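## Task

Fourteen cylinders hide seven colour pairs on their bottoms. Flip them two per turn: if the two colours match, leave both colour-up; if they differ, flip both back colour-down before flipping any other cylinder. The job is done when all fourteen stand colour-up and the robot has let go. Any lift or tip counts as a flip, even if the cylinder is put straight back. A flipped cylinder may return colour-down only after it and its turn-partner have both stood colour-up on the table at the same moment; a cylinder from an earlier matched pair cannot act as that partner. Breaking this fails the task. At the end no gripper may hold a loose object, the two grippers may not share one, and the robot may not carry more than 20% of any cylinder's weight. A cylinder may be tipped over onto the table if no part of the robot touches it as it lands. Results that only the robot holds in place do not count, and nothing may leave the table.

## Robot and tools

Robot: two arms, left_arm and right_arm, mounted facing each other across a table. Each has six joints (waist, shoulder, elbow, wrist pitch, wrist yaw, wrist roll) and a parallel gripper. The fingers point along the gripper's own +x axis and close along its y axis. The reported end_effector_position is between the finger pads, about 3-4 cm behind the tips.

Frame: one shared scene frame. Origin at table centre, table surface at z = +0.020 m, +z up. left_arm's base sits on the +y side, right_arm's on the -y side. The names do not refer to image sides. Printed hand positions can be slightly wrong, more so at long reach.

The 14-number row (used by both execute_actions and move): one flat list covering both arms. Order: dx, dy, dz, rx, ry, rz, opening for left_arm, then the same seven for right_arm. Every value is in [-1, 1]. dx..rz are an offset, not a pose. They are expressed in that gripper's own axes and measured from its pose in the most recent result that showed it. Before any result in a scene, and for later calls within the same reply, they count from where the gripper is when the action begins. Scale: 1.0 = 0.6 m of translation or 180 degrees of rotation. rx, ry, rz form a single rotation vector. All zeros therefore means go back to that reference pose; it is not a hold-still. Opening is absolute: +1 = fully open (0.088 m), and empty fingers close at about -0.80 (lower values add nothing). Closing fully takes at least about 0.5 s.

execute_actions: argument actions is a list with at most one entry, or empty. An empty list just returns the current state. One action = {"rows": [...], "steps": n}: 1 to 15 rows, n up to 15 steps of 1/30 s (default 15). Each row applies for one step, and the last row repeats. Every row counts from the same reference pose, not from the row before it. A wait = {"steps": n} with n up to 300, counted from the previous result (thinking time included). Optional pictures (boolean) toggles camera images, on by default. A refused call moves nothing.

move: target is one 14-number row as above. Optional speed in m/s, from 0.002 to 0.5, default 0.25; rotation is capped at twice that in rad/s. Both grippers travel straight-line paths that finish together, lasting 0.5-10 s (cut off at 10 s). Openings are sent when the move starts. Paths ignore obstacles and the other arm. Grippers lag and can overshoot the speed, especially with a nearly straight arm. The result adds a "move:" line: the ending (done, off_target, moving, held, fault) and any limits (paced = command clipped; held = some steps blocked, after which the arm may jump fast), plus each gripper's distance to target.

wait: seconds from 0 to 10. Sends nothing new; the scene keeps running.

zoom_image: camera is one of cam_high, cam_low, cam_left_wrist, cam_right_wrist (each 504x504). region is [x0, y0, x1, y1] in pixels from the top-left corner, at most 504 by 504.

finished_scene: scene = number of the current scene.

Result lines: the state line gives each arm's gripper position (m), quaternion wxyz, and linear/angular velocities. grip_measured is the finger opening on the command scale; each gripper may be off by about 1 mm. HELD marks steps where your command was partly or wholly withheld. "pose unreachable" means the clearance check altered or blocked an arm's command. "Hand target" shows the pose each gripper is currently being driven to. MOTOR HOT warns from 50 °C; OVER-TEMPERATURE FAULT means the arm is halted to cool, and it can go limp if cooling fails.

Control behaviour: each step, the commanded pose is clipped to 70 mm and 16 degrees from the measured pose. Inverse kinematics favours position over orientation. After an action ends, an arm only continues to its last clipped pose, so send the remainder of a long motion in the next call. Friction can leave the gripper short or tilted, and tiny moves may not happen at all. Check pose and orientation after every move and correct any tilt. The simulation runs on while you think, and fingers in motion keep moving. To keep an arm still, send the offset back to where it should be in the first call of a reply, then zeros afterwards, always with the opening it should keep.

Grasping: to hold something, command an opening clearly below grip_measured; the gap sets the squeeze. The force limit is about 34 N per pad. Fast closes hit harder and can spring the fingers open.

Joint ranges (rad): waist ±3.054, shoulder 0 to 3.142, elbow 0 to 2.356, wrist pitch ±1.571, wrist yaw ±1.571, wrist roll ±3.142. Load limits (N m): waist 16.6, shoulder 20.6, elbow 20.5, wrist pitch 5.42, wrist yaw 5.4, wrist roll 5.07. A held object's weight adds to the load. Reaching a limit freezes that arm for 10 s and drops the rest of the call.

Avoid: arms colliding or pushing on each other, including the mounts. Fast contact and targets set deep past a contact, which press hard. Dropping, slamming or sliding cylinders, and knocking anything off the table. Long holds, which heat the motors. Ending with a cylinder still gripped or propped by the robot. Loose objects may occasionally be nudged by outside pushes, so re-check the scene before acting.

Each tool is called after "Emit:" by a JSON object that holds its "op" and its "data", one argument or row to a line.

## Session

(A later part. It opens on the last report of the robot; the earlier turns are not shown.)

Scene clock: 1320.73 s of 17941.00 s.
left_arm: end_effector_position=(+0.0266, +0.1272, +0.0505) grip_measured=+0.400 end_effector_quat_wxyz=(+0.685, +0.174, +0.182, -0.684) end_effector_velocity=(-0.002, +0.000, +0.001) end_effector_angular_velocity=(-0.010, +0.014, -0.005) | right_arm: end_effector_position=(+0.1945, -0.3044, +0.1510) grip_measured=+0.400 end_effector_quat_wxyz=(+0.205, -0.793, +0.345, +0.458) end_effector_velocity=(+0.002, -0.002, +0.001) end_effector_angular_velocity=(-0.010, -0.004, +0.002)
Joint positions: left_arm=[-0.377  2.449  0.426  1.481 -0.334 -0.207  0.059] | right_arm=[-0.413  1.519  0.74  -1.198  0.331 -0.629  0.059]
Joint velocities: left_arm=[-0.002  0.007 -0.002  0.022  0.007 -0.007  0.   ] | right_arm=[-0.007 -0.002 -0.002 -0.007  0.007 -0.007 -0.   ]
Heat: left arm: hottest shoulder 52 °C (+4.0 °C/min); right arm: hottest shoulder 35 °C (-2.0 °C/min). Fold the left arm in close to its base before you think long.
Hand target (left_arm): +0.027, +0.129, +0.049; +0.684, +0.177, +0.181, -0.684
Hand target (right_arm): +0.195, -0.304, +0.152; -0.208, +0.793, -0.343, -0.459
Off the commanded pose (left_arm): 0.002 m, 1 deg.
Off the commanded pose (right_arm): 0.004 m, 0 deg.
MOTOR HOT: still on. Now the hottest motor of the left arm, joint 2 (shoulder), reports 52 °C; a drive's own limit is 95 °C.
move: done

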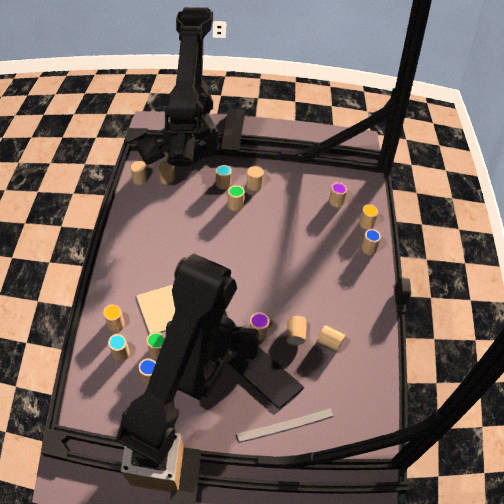

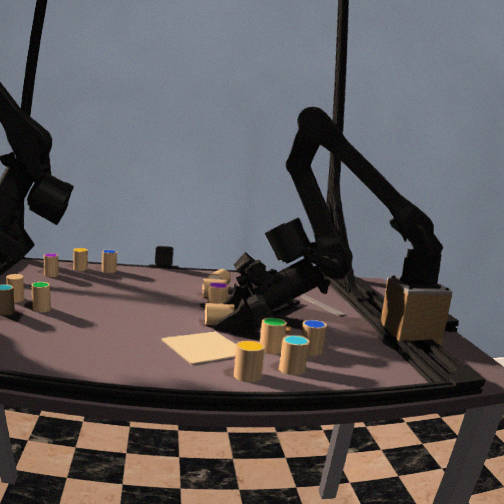

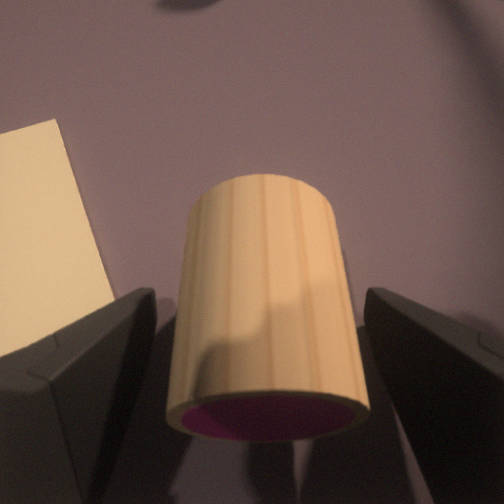

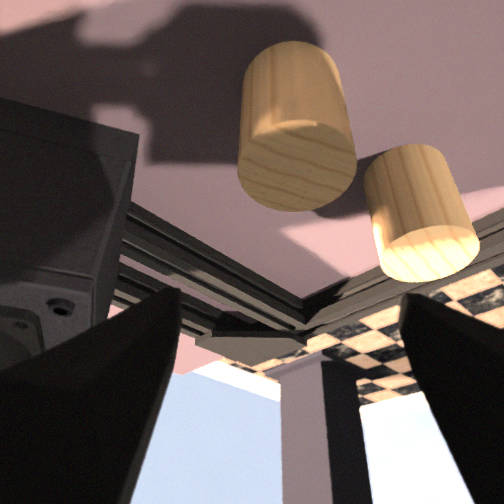

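Emit:
{"op": "move", "data": {
  "target": [0.007,-0.002,0.005,0,0,0,0.4,0.0755,0,0.036,0,0,0,0.33],
  "speed": 0.12
}}

Emit:
{"op": "execute_actions", "data": {
  "actions": [
    {"rows":[[0,0,0,0,0,0,0.3,0,0,0,0,0,0,0.33],[0,0,0,0,0,0,0.3,0,0,0,0,0,0,0.33],[0,0,0,0,0,0,0.2,0,0,0,0,0,0,0.33],[0,0,0,0,0,0,0.2,0,0,0,0,0,0,0.33],[0,0,0,0,0,0,0.1,0,0,0,0,0,0,0.33],[0,0,0,0,0,0,0.1,0,0,0,0,0,0,0.33],[0,0,0,0,0,0,0,0,0,0,0,0,0,0.33],[0,0,0,0,0,0,0,0,0,0,0,0,0,0.33],[0,0,0,0,0,0,-0.1,0,0,0,0,0,0,0.33],[0,0,0,0,0,0,-0.1,0,0,0,0,0,0,0.33],[0,0,0,0,0,0,-0.3,0,0,0,0,0,0,0.33]],"steps":14}
  ]
}}

Scene clock: 1333.63 s of 17941.00 s.
left_arm: end_effector_position=(+0.0257, +0.1247, +0.0496) grip_measured=+0.400 end_effector_quat_wxyz=(+0.685, +0.176, +0.183, -0.683) end_effector_velocity=(+0.001, +0.001, -0.001) end_effector_angular_velocity=(+0.005, +0.000, +0.007) | right_arm: end_effector_position=(+0.1967, -0.3035, +0.1030) grip_measured=+0.330 end_effector_quat_wxyz=(+0.211, -0.791, +0.342, +0.462) end_effector_velocity=(-0.001, -0.002, -0.002) end_effector_angular_velocity=(-0.000, +0.004, -0.012)
Joint positions: left_arm=[-0.376  2.445  0.438  1.46  -0.334 -0.207  0.059] | right_arm=[-0.426  1.644  0.634 -0.947  0.334 -0.641  0.055]
Joint velocities: left_arm=[-0.002 -0.002 -0.002 -0.007 -0.007 -0.007  0.   ] | right_arm=[-0.002  0.002 -0.007  0.007 -0.007  0.007 -0.   ]
Heat: left arm: hottest shoulder 48 °C (-4.0 °C/min); right arm: hottest shoulder 34 °C (-2.0 °C/min). Fold the left arm in close to its base before you think long.
Hand target (left_arm): +0.025, +0.122, +0.051; +0.685, +0.174, +0.182, -0.684
Hand target (right_arm): +0.198, -0.307, +0.101; -0.206, +0.793, -0.345, -0.458
Off the commanded pose (left_arm): 0.003 m, 0 deg.
Off the commanded pose (right_arm): 0.004 m, 1 deg.
MOTOR HOT: still on. Now the hottest motor of the left arm, joint 2 (shoulder), reports 48 °C; a drive's own limit is 95 °C.
After step 90, 9.03 s passed at rest.
move: done

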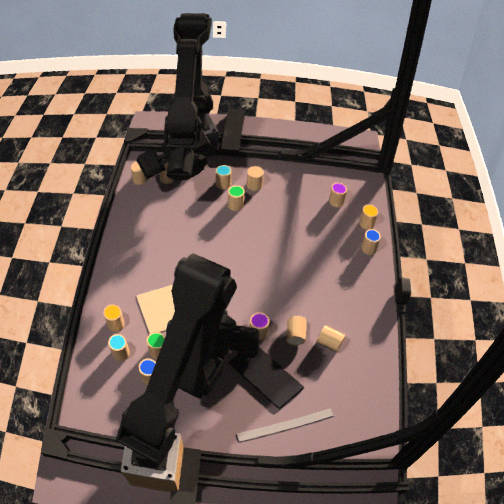

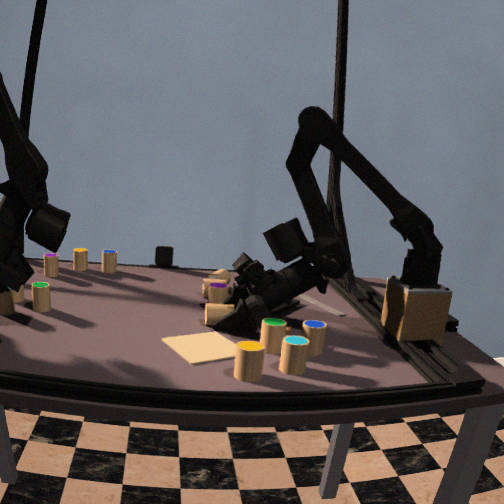

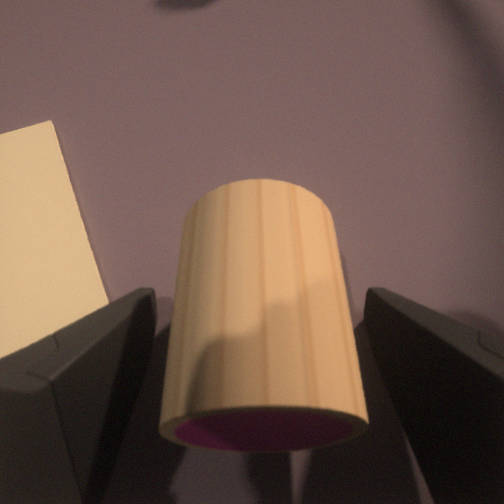

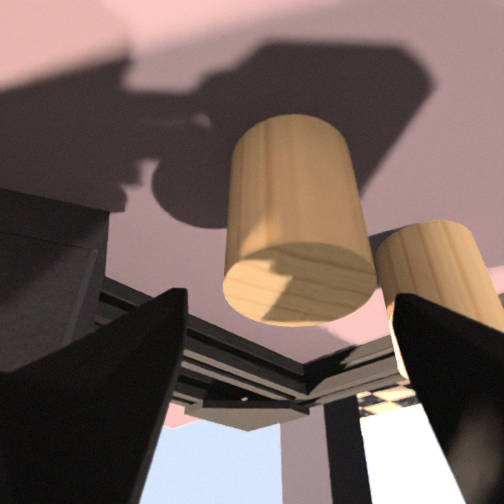

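Scene clock: 1334.10 s of 17941.00 s.
left_arm: end_effector_position=(+0.0252, +0.1246, +0.0498) grip_measured=+0.000 end_effector_quat_wxyz=(+0.684, +0.175, +0.184, -0.684) end_effector_velocity=(+0.000, +0.000, +0.001) end_effector_angular_velocity=(+0.001, +0.002, +0.007) | right_arm: end_effector_position=(+0.1967, -0.3035, +0.1030) grip_measured=+0.330 end_effector_quat_wxyz=(+0.211, -0.791, +0.342, +0.462) end_effector_velocity=(-0.003, -0.003, -0.000) end_effector_angular_velocity=(-0.010, +0.023, -0.004)
Joint positions: left_arm=[-0.377  2.445  0.438  1.462 -0.332 -0.209  0.039] | right_arm=[-0.426  1.644  0.634 -0.947  0.334 -0.641  0.055]
Joint velocities: left_arm=[-0.002 -0.007 -0.002 -0.007 -0.007 -0.007 -0.   ] | right_arm=[-0.002 -0.002 -0.002 -0.007 -0.022 -0.007 -0.   ]
Heat: left arm: hottest shoulder 48 °C (-4.1 °C/min); right arm: hottest shoulder 34 °C (-2.0 °C/min). Fold the left arm in close to its base before you think long.
Hand target (left_arm): +0.026, +0.125, +0.050; +0.685, +0.176, +0.183, -0.683
Hand target (right_arm): +0.197, -0.304, +0.103; -0.211, +0.791, -0.342, -0.462
Off the commanded pose (left_arm): 0.001 m, 0 deg.
Off the commanded pose (right_arm): 0.000 m, 0 deg.
MOTOR HOT: still on. Now the hottest motor of the left arm, joint 2 (shoulder), reports 48 °C; a drive's own limit is 95 °C.
Steps of this call (steps 1 to 14: all 14 steps of this action). Readings (end_effector_position):
1: left_arm (+0.0253, +0.1247, +0.0496) | right_arm (+0.1967, -0.3035, +0.1030)
2: left_arm (+0.0250, +0.1247, +0.0496) | right_arm (+0.1967, -0.3035, +0.1030)
4: left_arm (+0.0248, +0.1246, +0.0498) | right_arm (+0.1967, -0.3035, +0.1030)
8: left_arm (+0.0249, +0.1245, +0.0499) | right_arm (+0.1967, -0.3035, +0.1030)
14: the state above

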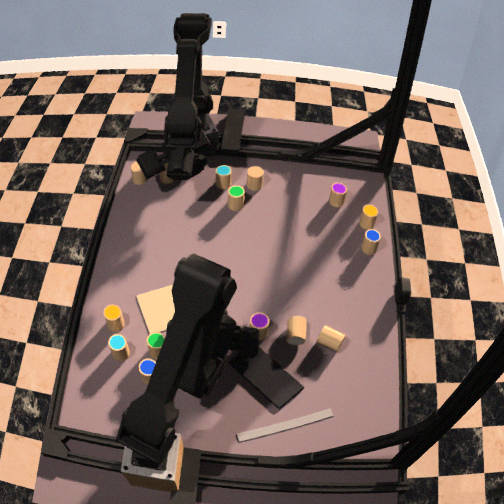

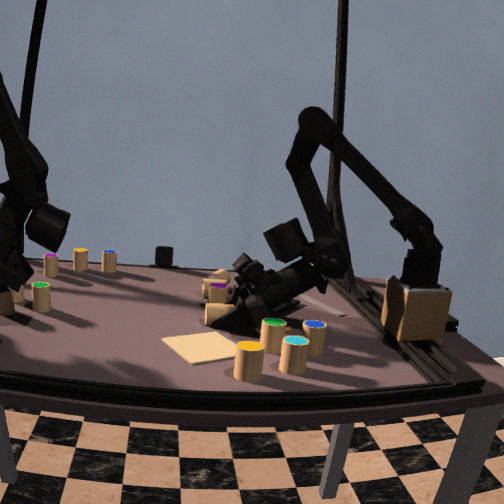

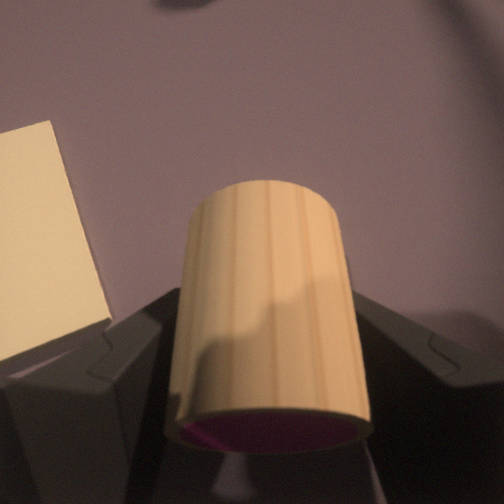

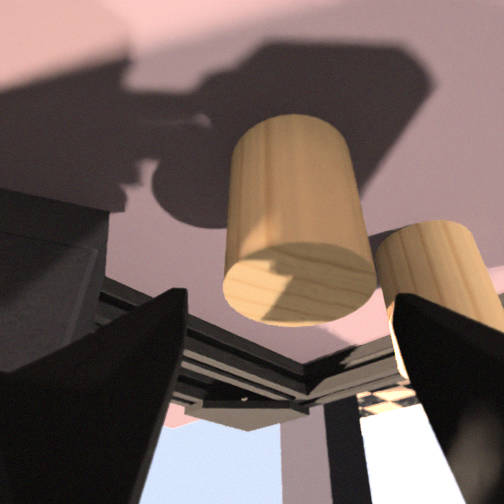

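Emit:
{"op": "move", "data": {
  "target": [-0.028,0,0.048,0,0,0,-0.3,0,0,0,-0.058,0,-0.033,0.33],
  "speed": 0.15
}}

Emit:
{"op": "move", "data": {
  "target": [-0.015,0,0.06,0,0.497,0,-0.3,0.068,0,0.036,0,0,0,0.33],
  "speed": 0.35
}}

Scene clock: 1341.23 s of 17941.00 s.
left_arm: end_effector_position=(+0.0254, +0.1253, +0.0800) grip_measured=+0.000 end_effector_quat_wxyz=(+0.684, +0.178, +0.185, -0.683) end_effector_velocity=(+0.002, +0.005, -0.005) end_effector_angular_velocity=(+0.032, -0.011, +0.007) | right_arm: end_effector_position=(+0.1963, -0.3025, +0.1024) grip_measured=+0.330 end_effector_quat_wxyz=(+0.161, -0.822, +0.261, +0.480) end_effector_velocity=(+0.001, +0.000, +0.002) end_effector_angular_velocity=(+0.000, -0.005, +0.006)
Joint positions: left_arm=[-0.377  2.25   0.39   1.307 -0.332 -0.209  0.039] | right_arm=[-0.371  1.6    0.587 -0.898  0.387 -0.79   0.055]
Joint velocities: left_arm=[-0.002 -0.007 -0.007 -0.037 -0.007 -0.007 -0.   ] | right_arm=[-0.002 -0.007  0.002 -0.007  0.007 -0.007 -0.   ]
Heat: left arm: hottest shoulder 47 °C (-7.1 °C/min); right arm: hottest shoulder 34 °C (-2.0 °C/min).
Hand target (left_arm): +0.025, +0.125, +0.083; +0.684, +0.175, +0.184, -0.684
Hand target (right_arm): +0.197, -0.304, +0.103; -0.162, +0.823, -0.258, -0.480
Off the commanded pose (left_arm): 0.003 m, 0 deg.
Off the commanded pose (right_arm): 0.001 m, 0 deg.
MOTOR HOT: cleared. Now the hottest motor of the left arm, joint 2 (shoulder), reports 47 °C.
move: done

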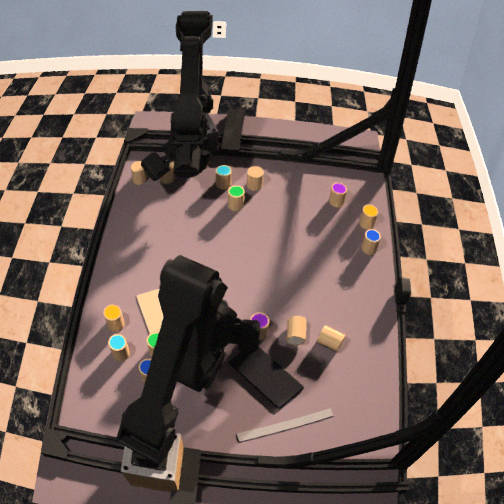

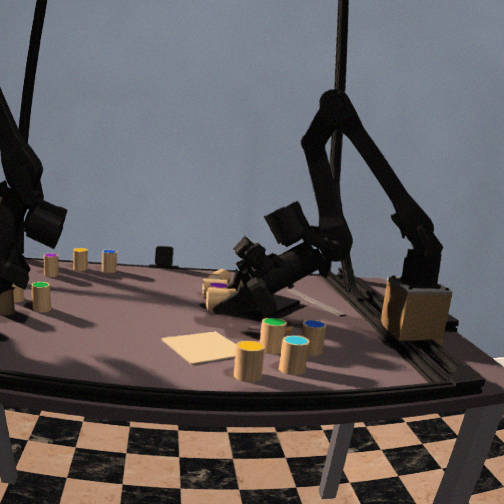

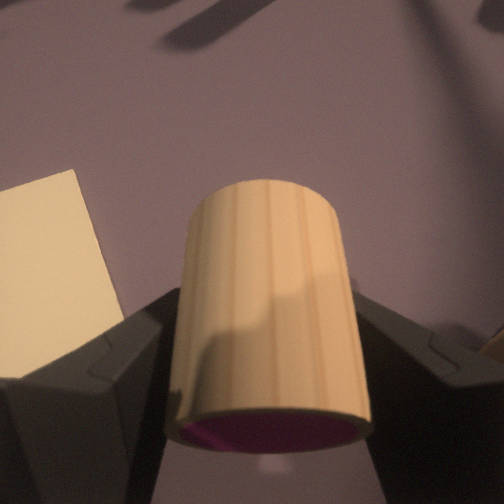

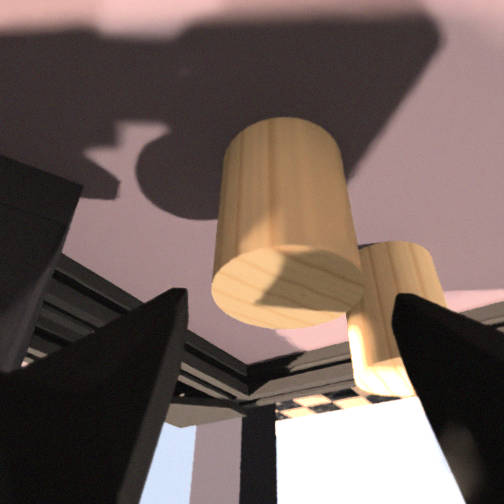

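Scene clock: 1343.97 s of 17941.00 s.
left_arm: end_effector_position=(+0.0262, +0.1170, +0.1163) grip_measured=+0.000 end_effector_quat_wxyz=(+0.359, +0.608, +0.611, -0.358) end_effector_velocity=(+0.000, +0.001, +0.007) end_effector_angular_velocity=(+0.011, -0.012, +0.000) | right_arm: end_effector_position=(+0.1968, -0.2990, +0.0578) grip_measured=+0.330 end_effector_quat_wxyz=(+0.167, -0.820, +0.258, +0.483) end_effector_velocity=(-0.003, -0.001, -0.000) end_effector_angular_velocity=(-0.001, +0.019, -0.016)
Joint positions: left_arm=[-0.19   2.496  1.897 -1.47   0.1   -0.179  0.039] | right_arm=[-0.376  1.78   0.529 -0.643  0.387 -0.795  0.055]
Joint velocities: left_arm=[-0.002 -0.002  0.022 -0.037 -0.007 -0.007 -0.   ] | right_arm=[-0.002 -0.002  0.002 -0.007 -0.022  0.007 -0.   ]
Heat: left arm: hottest shoulder 47 °C (-8.1 °C/min); right arm: hottest shoulder 33 °C (-3.0 °C/min).
Hand target (left_arm): +0.026, +0.115, +0.116; +0.358, +0.607, +0.613, -0.358
Hand target (right_arm): +0.198, -0.303, +0.056; -0.161, +0.822, -0.261, -0.480
Off the commanded pose (left_arm): 0.002 m, 0 deg.
Off the commanded pose (right_arm): 0.004 m, 1 deg.
move: done

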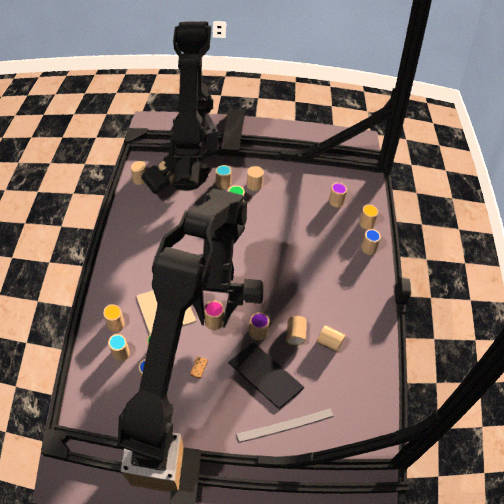

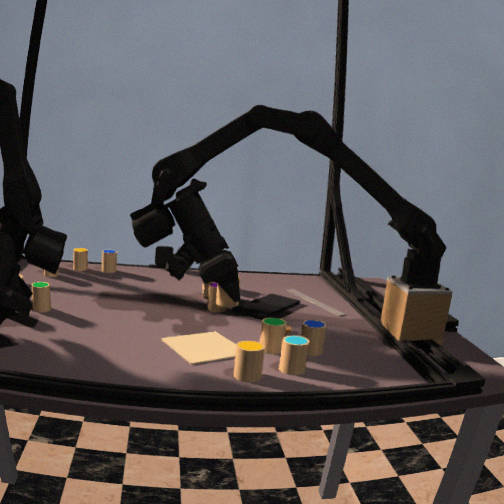

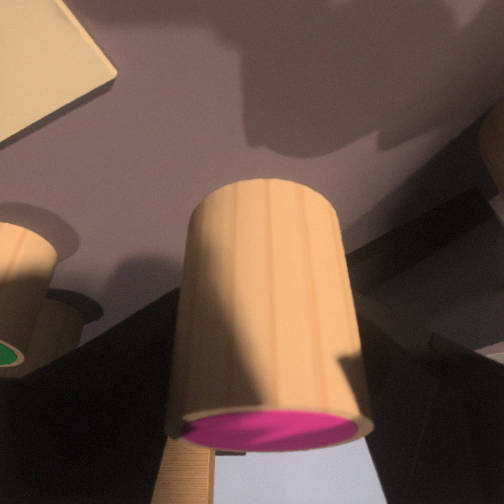

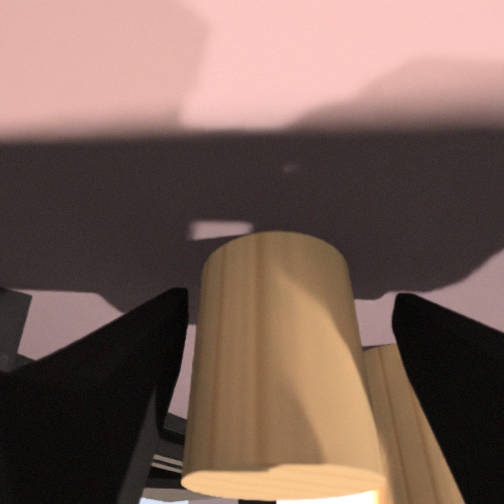

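Emit:
{"op": "move", "data": {
  "target": [0.065,0,0.0375,0,0,0,-0.3,0.006,0.007,-0.016,0,0,0,0.33],
  "speed": 0.05
}}

Emit:
{"op": "execute_actions", "data": {
  "actions": [
    {"rows":[[0,0,0,0,0,0,-0.3,0,0,0,0,0,0,0.3],[0,0,0,0,0,0,-0.3,0,0,0,0,0,0,0.2],[0,0,0,0,0,0,-0.3,0,0,0,0,0,0,0.2],[0,0,0,0,0,0,-0.3,0,0,0,0,0,0,0.1],[0,0,0,0,0,0,-0.3,0,0,0,0,0,0,0.1],[0,0,0,0,0,0,-0.3,0,0,0,0,0,0,0],[0,0,0,0,0,0,-0.3,0,0,0,0,0,0,0],[0,0,0,0,0,0,-0.3,0,0,0,0,0,0,-0.1],[0,0,0,0,0,0,-0.3,0,0,0,0,0,0,-0.1],[0,0,0,0,0,0,-0.3,0,0,0,0,0,0,-0.3]],"steps":13}
  ]
}}

Scene clock: 1352.63 s of 17941.00 s.
left_arm: end_effector_position=(+0.0257, +0.1140, +0.0742) grip_measured=-0.001 end_effector_quat_wxyz=(+0.362, +0.605, +0.610, -0.362) end_effector_velocity=(-0.002, +0.002, +0.001) end_effector_angular_velocity=(+0.009, +0.001, +0.007) | right_arm: end_effector_position=(+0.1988, -0.3031, +0.0574) grip_measured=+0.330 end_effector_quat_wxyz=(+0.164, -0.820, +0.260, +0.483) end_effector_velocity=(-0.001, -0.004, -0.000) end_effector_angular_velocity=(-0.016, +0.008, +0.007)
Joint positions: left_arm=[-0.19   2.573  1.869 -1.355  0.1   -0.178  0.039] | right_arm=[-0.387  1.773  0.515 -0.637  0.388 -0.807  0.055]
Joint velocities: left_arm=[-0.002 -0.002 -0.002 -0.007  0.007 -0.007 -0.   ] | right_arm=[ 0.002 -0.002 -0.007 -0.007 -0.007 -0.007 -0.   ]
Heat: left arm: hottest shoulder 47 °C (-9.0 °C/min); right arm: hottest shoulder 33 °C (-3.0 °C/min).
Hand target (left_arm): +0.026, +0.116, +0.071; +0.359, +0.608, +0.611, -0.358
Hand target (right_arm): +0.199, -0.303, +0.057; -0.164, +0.820, -0.260, -0.483
Off the commanded pose (left_arm): 0.004 m, 1 deg.
Off the commanded pose (right_arm): 0.007 m, 0 deg.
move: held (right_arm); limits=held; held on 21 of 37 steps (right_arm), including the last (right_arm)
pose unreachable (right arm): on one or more control steps of this call this arm could not follow its commanded pose, so it was not sent that pose on those steps. On the call's last step it was still not sent that pose. It may still have moved: this result reports where it is.
cause: the commanded pose would bring two parts of the arm too close to each other (joints 1 (waist) to 6 (wrist roll) lie between them).

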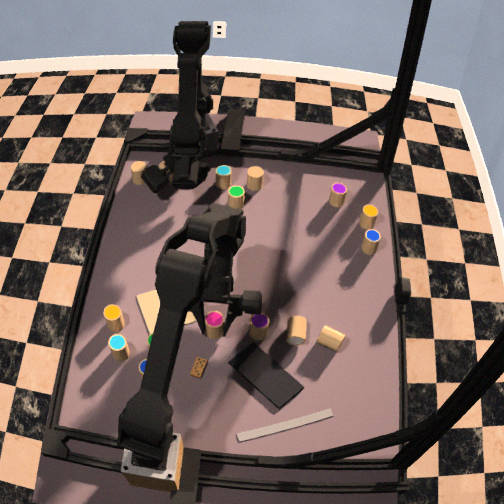

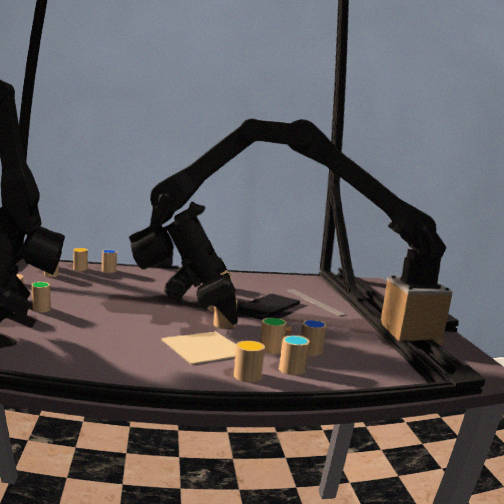

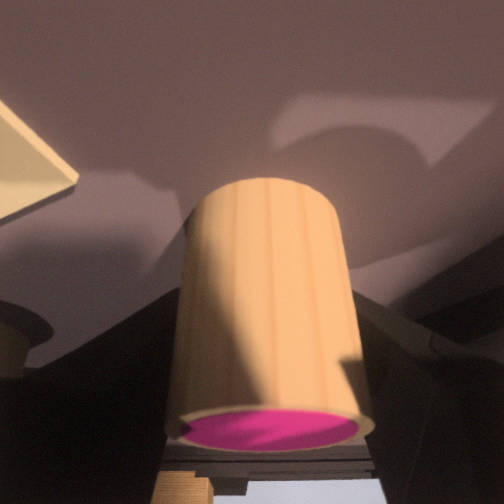

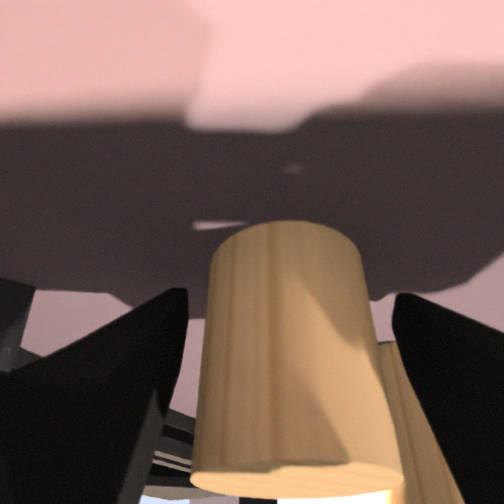

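Scene clock: 1353.07 s of 17941.00 s.
left_arm: end_effector_position=(+0.0257, +0.1140, +0.0742) grip_measured=-0.001 end_effector_quat_wxyz=(+0.362, +0.605, +0.610, -0.362) end_effector_velocity=(-0.002, +0.002, +0.001) end_effector_angular_velocity=(+0.009, +0.001, +0.007) | right_arm: end_effector_position=(+0.1988, -0.3032, +0.0575) grip_measured=+0.001 end_effector_quat_wxyz=(+0.164, -0.820, +0.260, +0.483) end_effector_velocity=(-0.001, -0.000, +0.001) end_effector_angular_velocity=(-0.000, +0.005, -0.011)
Joint positions: left_arm=[-0.19   2.573  1.869 -1.355  0.1   -0.178  0.039] | right_arm=[-0.387  1.773  0.515 -0.638  0.388 -0.807  0.039]
Joint velocities: left_arm=[-0.002 -0.002 -0.002 -0.007  0.007 -0.007  0.   ] | right_arm=[-0.002 -0.002  0.002 -0.007 -0.007  0.007 -0.   ]
Heat: left arm: hottest shoulder 47 °C (-9.1 °C/min); right arm: hottest shoulder 33 °C (-3.0 °C/min).
Hand target (left_arm): +0.026, +0.114, +0.074; +0.362, +0.605, +0.610, -0.362
Hand target (right_arm): +0.199, -0.303, +0.057; -0.164, +0.820, -0.260, -0.483
Off the commanded pose (left_arm): 0.000 m, 0 deg.
Off the commanded pose (right_arm): 0.000 m, 0 deg.
Steps of this call (steps 1 to 13: all 13 steps of this action). Readings (end_effector_position):
1: left_arm (+0.0257, +0.1140, +0.0742) | right_arm (+0.1988, -0.3031, +0.0574)
2: left_arm (+0.0257, +0.1140, +0.0742) | right_arm (+0.1988, -0.3031, +0.0574)
4: left_arm (+0.0257, +0.1140, +0.0742) | right_arm (+0.1988, -0.3031, +0.0574)
8: left_arm (+0.0257, +0.1140, +0.0742) | right_arm (+0.1988, -0.3032, +0.0575)
13: the state above

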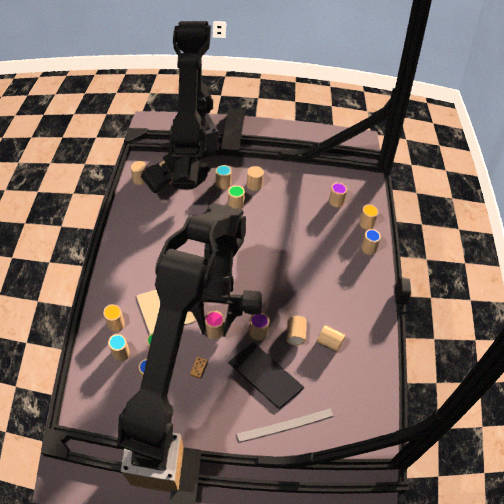

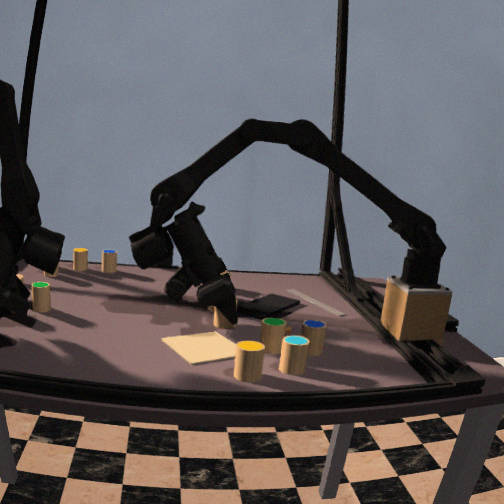

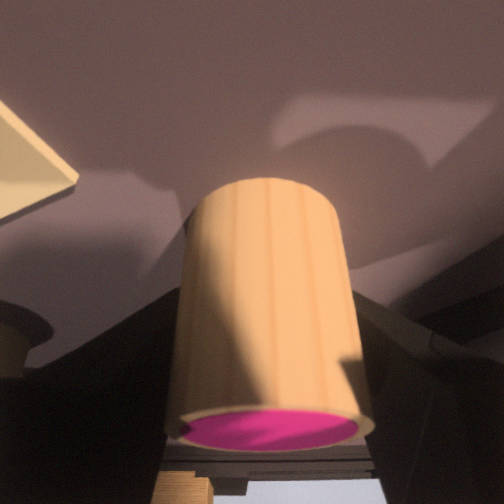

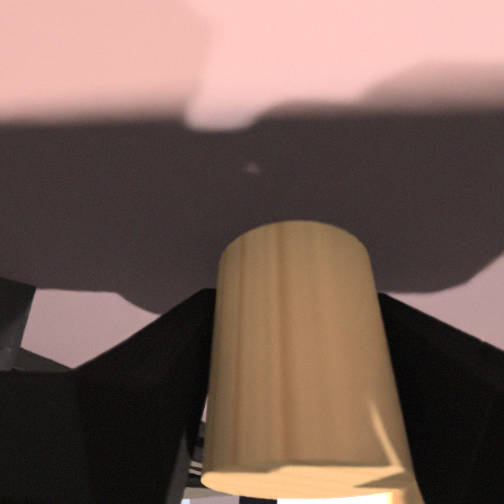

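Emit:
{"op": "move", "data": {
  "target": [0.012,0,0.007,0,0,0,-0.3,-0.095,0,-0.035,0,0,0,-0.3],
  "speed": 0.08
}}

Emit:
{"op": "move", "data": {
  "target": [0,0,0,0,0,0,0.4,-0.075,-0.118,0.08,0.212,0,0.122,-0.3],
  "speed": 0.3
}}

Scene clock: 1364.23 s of 17941.00 s.
left_arm: end_effector_position=(+0.0255, +0.1126, +0.0732) grip_measured=-0.001 end_effector_quat_wxyz=(+0.363, +0.604, +0.609, -0.364) end_effector_velocity=(-0.004, +0.001, +0.002) end_effector_angular_velocity=(+0.004, +0.002, +0.003) | right_arm: end_effector_position=(+0.1918, -0.3030, +0.1146) grip_measured=+0.000 end_effector_quat_wxyz=(+0.156, -0.822, +0.265, +0.479) end_effector_velocity=(-0.002, -0.005, +0.001) end_effector_angular_velocity=(-0.022, +0.021, -0.004)
Joint positions: left_arm=[-0.19   2.573  1.869 -1.347  0.1   -0.178  0.039] | right_arm=[-0.348  1.571  0.62  -0.979  0.376 -0.767  0.039]
Joint velocities: left_arm=[-0.007 -0.002  0.002 -0.007  0.007 -0.007  0.   ] | right_arm=[-0.002 -0.007 -0.002 -0.022 -0.022 -0.007 -0.   ]
Heat: left arm: hottest shoulder 48 °C (-6.1 °C/min); right arm: hottest shoulder 32 °C (-3.0 °C/min).
Hand target (left_arm): +0.026, +0.114, +0.066; +0.362, +0.605, +0.610, -0.362
Hand target (right_arm): +0.191, -0.299, +0.117; -0.163, +0.820, -0.260, -0.483
Off the commanded pose (left_arm): 0.007 m, 0 deg.
Off the commanded pose (right_arm): 0.005 m, 1 deg.
move: done

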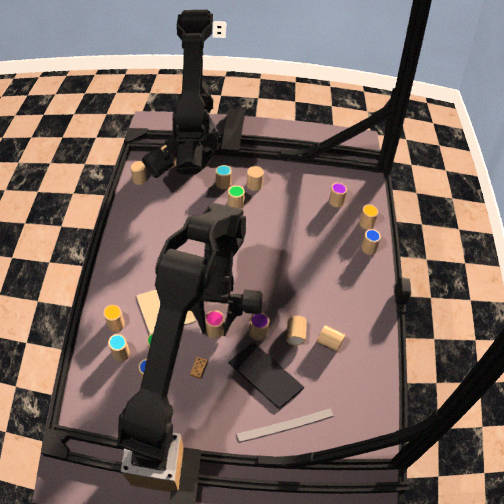

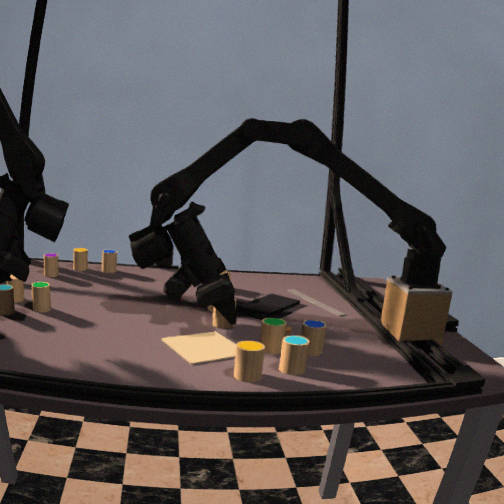

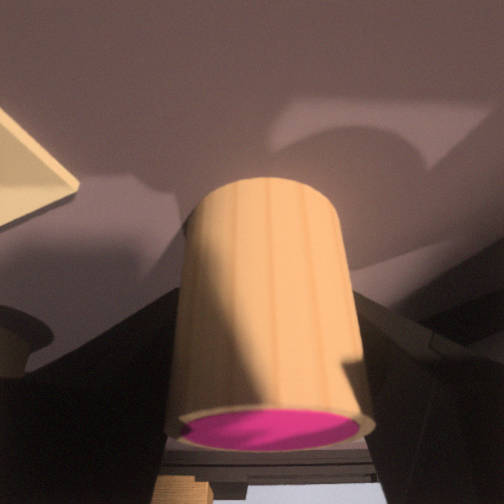

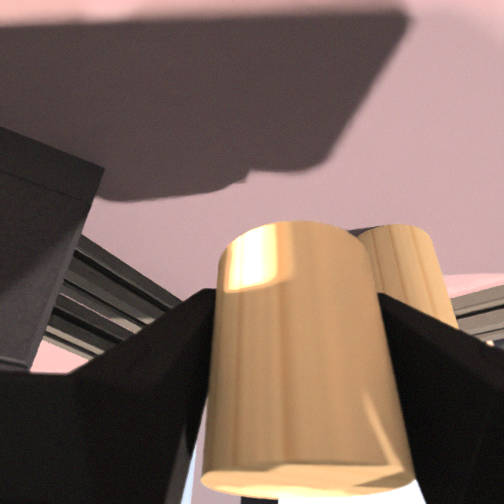

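Scene clock: 1365.97 s of 17941.00 s.
left_arm: end_effector_position=(+0.0254, +0.1121, +0.0728) grip_measured=+0.400 end_effector_quat_wxyz=(+0.364, +0.603, +0.609, -0.365) end_effector_velocity=(-0.000, +0.006, +0.002) end_effector_angular_velocity=(+0.025, -0.022, +0.009) | right_arm: end_effector_position=(+0.1804, -0.2102, +0.1309) grip_measured=+0.000 end_effector_quat_wxyz=(+0.323, -0.664, +0.551, +0.387) end_effector_velocity=(-0.003, -0.004, +0.002) end_effector_angular_velocity=(-0.022, +0.024, -0.007)
Joint positions: left_arm=[-0.19   2.574  1.869 -1.344  0.1   -0.178  0.059] | right_arm=[-0.505  1.982  1.199 -1.289  0.115 -0.202  0.039]
Joint velocities: left_arm=[-0.007 -0.002 -0.007 -0.022 -0.007 -0.022 -0.   ] | right_arm=[-0.002  0.002  0.002 -0.022 -0.022 -0.007 -0.   ]
Heat: left arm: hottest shoulder 48 °C (-6.1 °C/min); right arm: hottest shoulder 32 °C (-3.0 °C/min).
Hand target (left_arm): +0.025, +0.113, +0.073; +0.363, +0.604, +0.609, -0.364
Hand target (right_arm): +0.181, -0.208, +0.130; -0.323, +0.663, -0.555, -0.386
Off the commanded pose (left_arm): 0.001 m, 0 deg.
Off the commanded pose (right_arm): 0.002 m, 0 deg.
move: done

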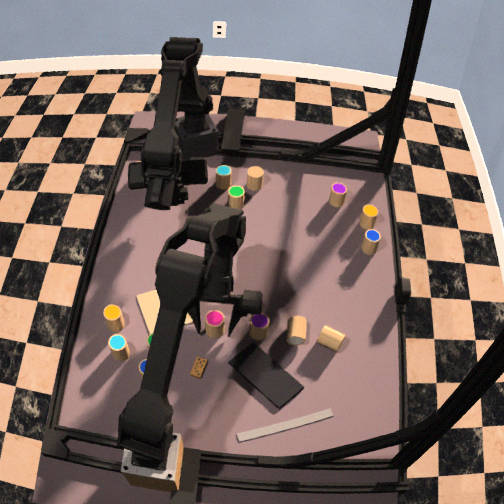

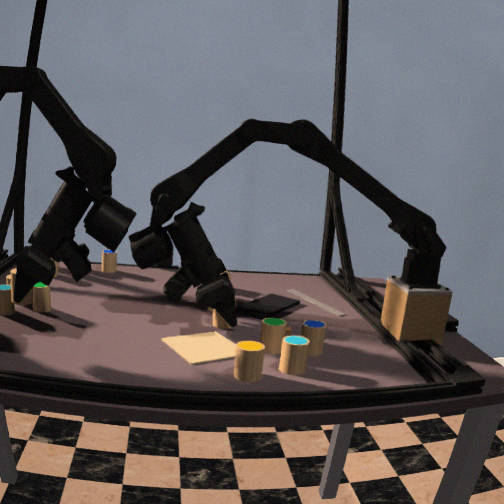

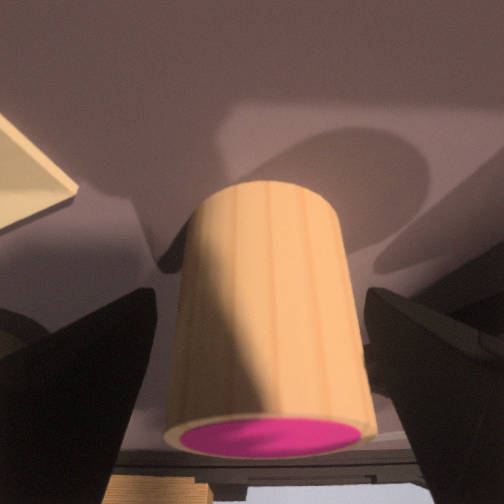

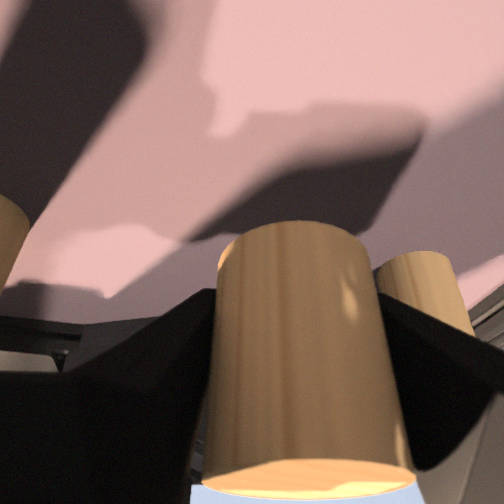

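Emit:
{"op": "move", "data": {
  "target": [0.034,0,-0.038,0,-0.495,0,0.4,-0.009,-0.03,0.149,0,-0.495,0,-0.3],
  "speed": 0.35
}}

Emit:
{"op": "move", "data": {
  "target": [0,0,0,0,0,0,0.4,0.03,0,-0.052,0,0,0,-0.3],
  "speed": 0.05
}}

Scene clock: 1374.83 s of 17941.00 s.
left_arm: end_effector_position=(+0.0243, +0.1399, +0.0670) grip_measured=+0.400 end_effector_quat_wxyz=(+0.685, +0.169, +0.181, -0.685) end_effector_velocity=(+0.000, -0.000, -0.001) end_effector_angular_velocity=(-0.004, +0.004, +0.007) | right_arm: end_effector_position=(+0.1837, -0.1257, +0.0951) grip_measured=+0.000 end_effector_quat_wxyz=(+0.614, -0.203, +0.161, +0.746) end_effector_velocity=(-0.004, +0.000, +0.000) end_effector_angular_velocity=(+0.009, +0.016, +0.017)
Joint positions: left_arm=[-0.408  2.369  0.356  1.475 -0.359 -0.225  0.059] | right_arm=[-0.743  1.925  0.243  1.106 -0.409 -0.263  0.039]
Joint velocities: left_arm=[-0.002  0.007  0.002  0.007 -0.007 -0.007  0.   ] | right_arm=[ 0.002  0.012 -0.002  0.022 -0.022  0.007  0.   ]
Heat: left arm: hottest shoulder 49 °C (-4.1 °C/min); right arm: hottest shoulder 32 °C (-3.0 °C/min).
Hand target (left_arm): +0.024, +0.142, +0.065; +0.685, +0.173, +0.180, -0.685
Hand target (right_arm): +0.183, -0.128, +0.093; +0.612, -0.203, +0.166, +0.746
Off the commanded pose (left_arm): 0.003 m, 1 deg.
Off the commanded pose (right_arm): 0.004 m, 1 deg.
move: done

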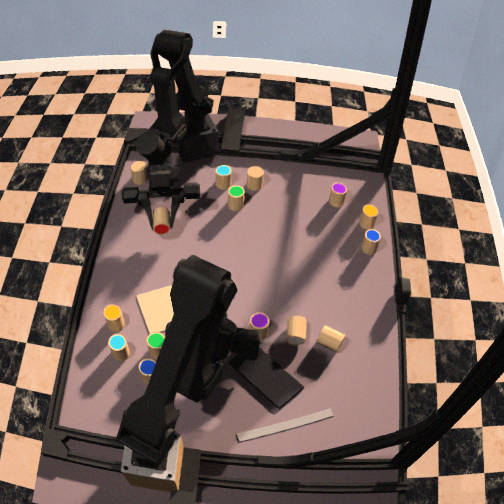

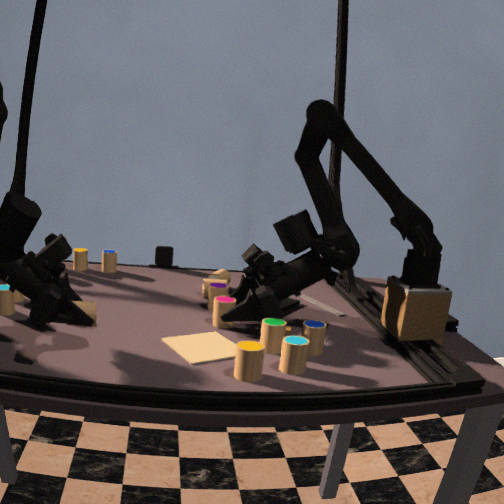

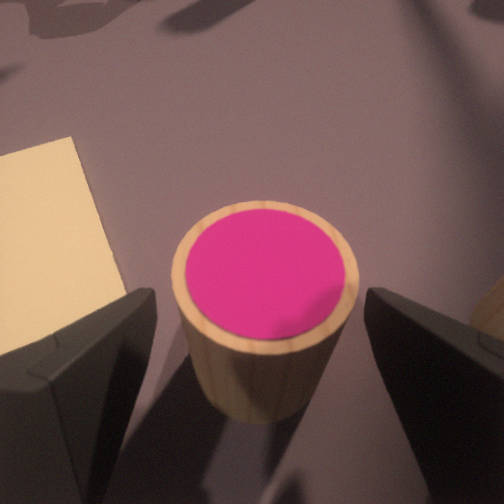

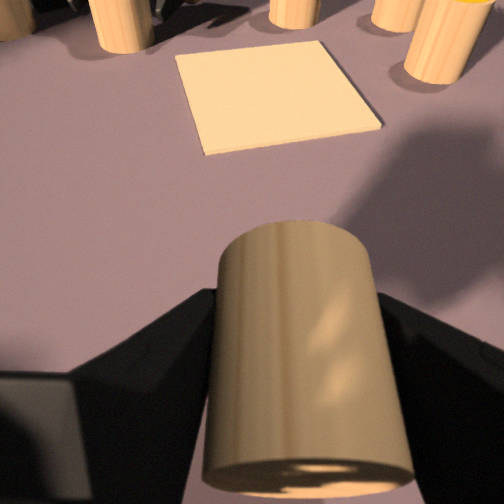

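Scene clock: 1375.87 s of 17941.00 s.
left_arm: end_effector_position=(+0.0243, +0.1399, +0.0671) grip_measured=+0.400 end_effector_quat_wxyz=(+0.685, +0.169, +0.181, -0.685) end_effector_velocity=(+0.000, +0.000, +0.001) end_effector_angular_velocity=(+0.001, -0.011, +0.000) | right_arm: end_effector_position=(+0.1836, -0.1270, +0.0600) grip_measured=+0.000 end_effector_quat_wxyz=(+0.614, -0.203, +0.162, +0.746) end_effector_velocity=(+0.002, +0.002, +0.002) end_effector_angular_velocity=(+0.016, -0.015, -0.005)
Joint positions: left_arm=[-0.408  2.369  0.356  1.475 -0.359 -0.225  0.059] | right_arm=[-0.744  2.203  0.261  1.363 -0.409 -0.264  0.039]
Joint velocities: left_arm=[-0.002 -0.007 -0.002 -0.007 -0.007  0.007 -0.   ] | right_arm=[-0.002  0.007  0.002  0.022  0.007 -0.007 -0.   ]
Heat: left arm: hottest shoulder 49 °C (-3.0 °C/min); right arm: hottest shoulder 32 °C (-3.0 °C/min).
Hand target (left_arm): +0.024, +0.140, +0.067; +0.685, +0.169, +0.181, -0.685
Hand target (right_arm): +0.184, -0.126, +0.059; +0.614, -0.203, +0.161, +0.746
Off the commanded pose (left_arm): 0.000 m, 0 deg.
Off the commanded pose (right_arm): 0.002 m, 0 deg.
move: done

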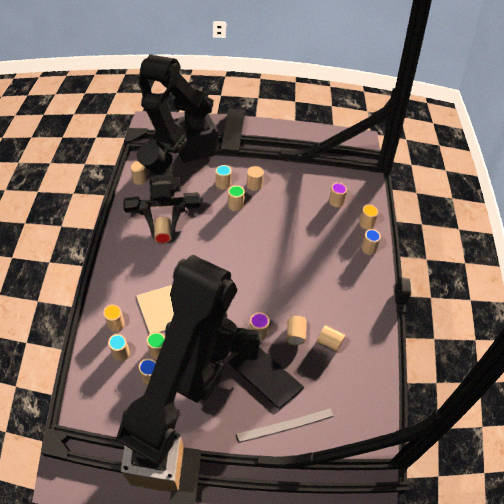

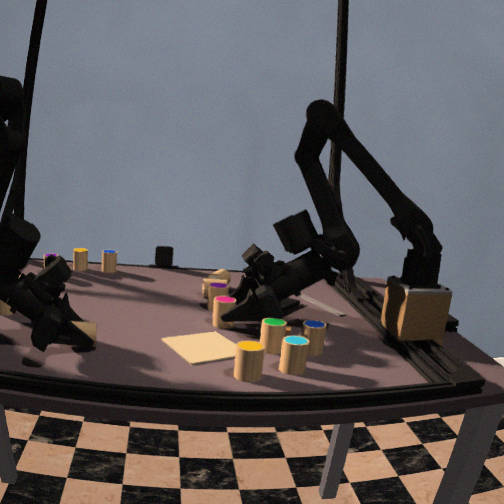

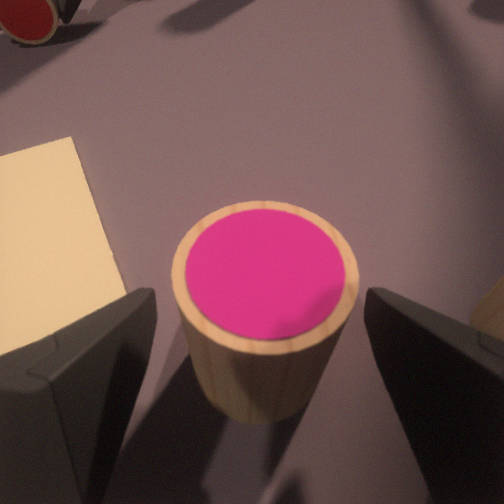

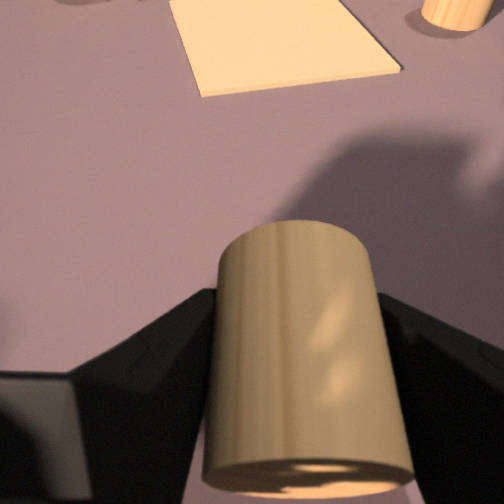

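Emit:
{"op": "move", "data": {
  "target": [0.032,0,0,0,0,0,0.4,0.011,0,-0.019,0,0,0,-0.3],
  "speed": 0.04
}}

Scene clock: 1383.10 s of 17941.00 s.
left_arm: end_effector_position=(+0.0238, +0.1237, +0.0598) grip_measured=+0.400 end_effector_quat_wxyz=(+0.685, +0.167, +0.180, -0.685) end_effector_velocity=(+0.003, +0.000, -0.001) end_effector_angular_velocity=(+0.003, -0.007, +0.020) | right_arm: end_effector_position=(+0.1839, -0.1240, +0.0555) grip_measured=+0.000 end_effector_quat_wxyz=(+0.616, -0.197, +0.149, +0.748) end_effector_velocity=(+0.002, +0.001, +0.001) end_effector_angular_velocity=(+0.007, -0.012, -0.005)
Joint positions: left_arm=[-0.382  2.405  0.424  1.451 -0.337 -0.211  0.059] | right_arm=[-0.744  2.277  0.273  1.453 -0.413 -0.264  0.039]
Joint velocities: left_arm=[-0.002  0.002  0.002 -0.007 -0.022 -0.007 -0.   ] | right_arm=[-0.002  0.002  0.002  0.007  0.007 -0.007 -0.   ]
Heat: left arm: hottest shoulder 47 °C (-3.1 °C/min); right arm: hottest shoulder 32 °C (-3.1 °C/min).
Hand target (left_arm): +0.024, +0.123, +0.058; +0.685, +0.169, +0.181, -0.685
Hand target (right_arm): +0.184, -0.127, +0.047; +0.614, -0.203, +0.162, +0.746
Off the commanded pose (left_arm): 0.002 m, 0 deg.
Off the commanded pose (right_arm): 0.009 m, 2 deg.
move: off_target (right_arm)

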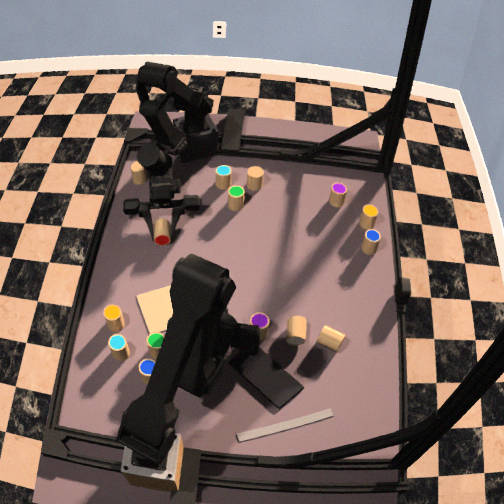

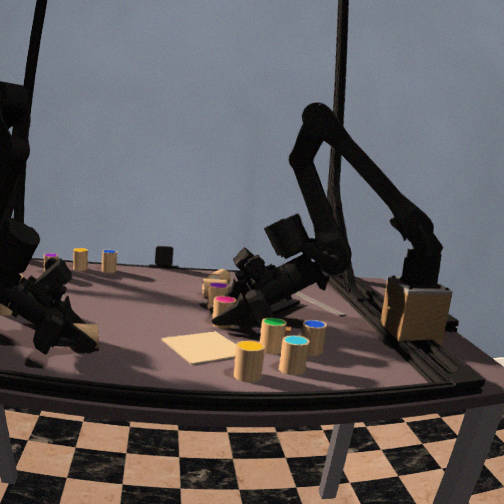

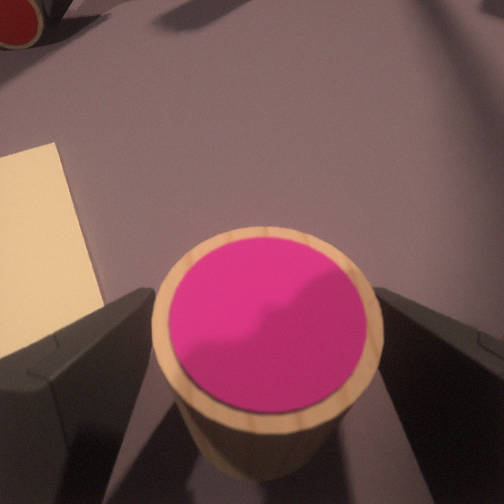

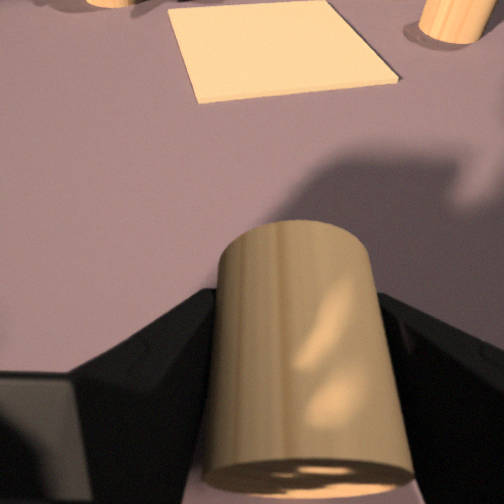

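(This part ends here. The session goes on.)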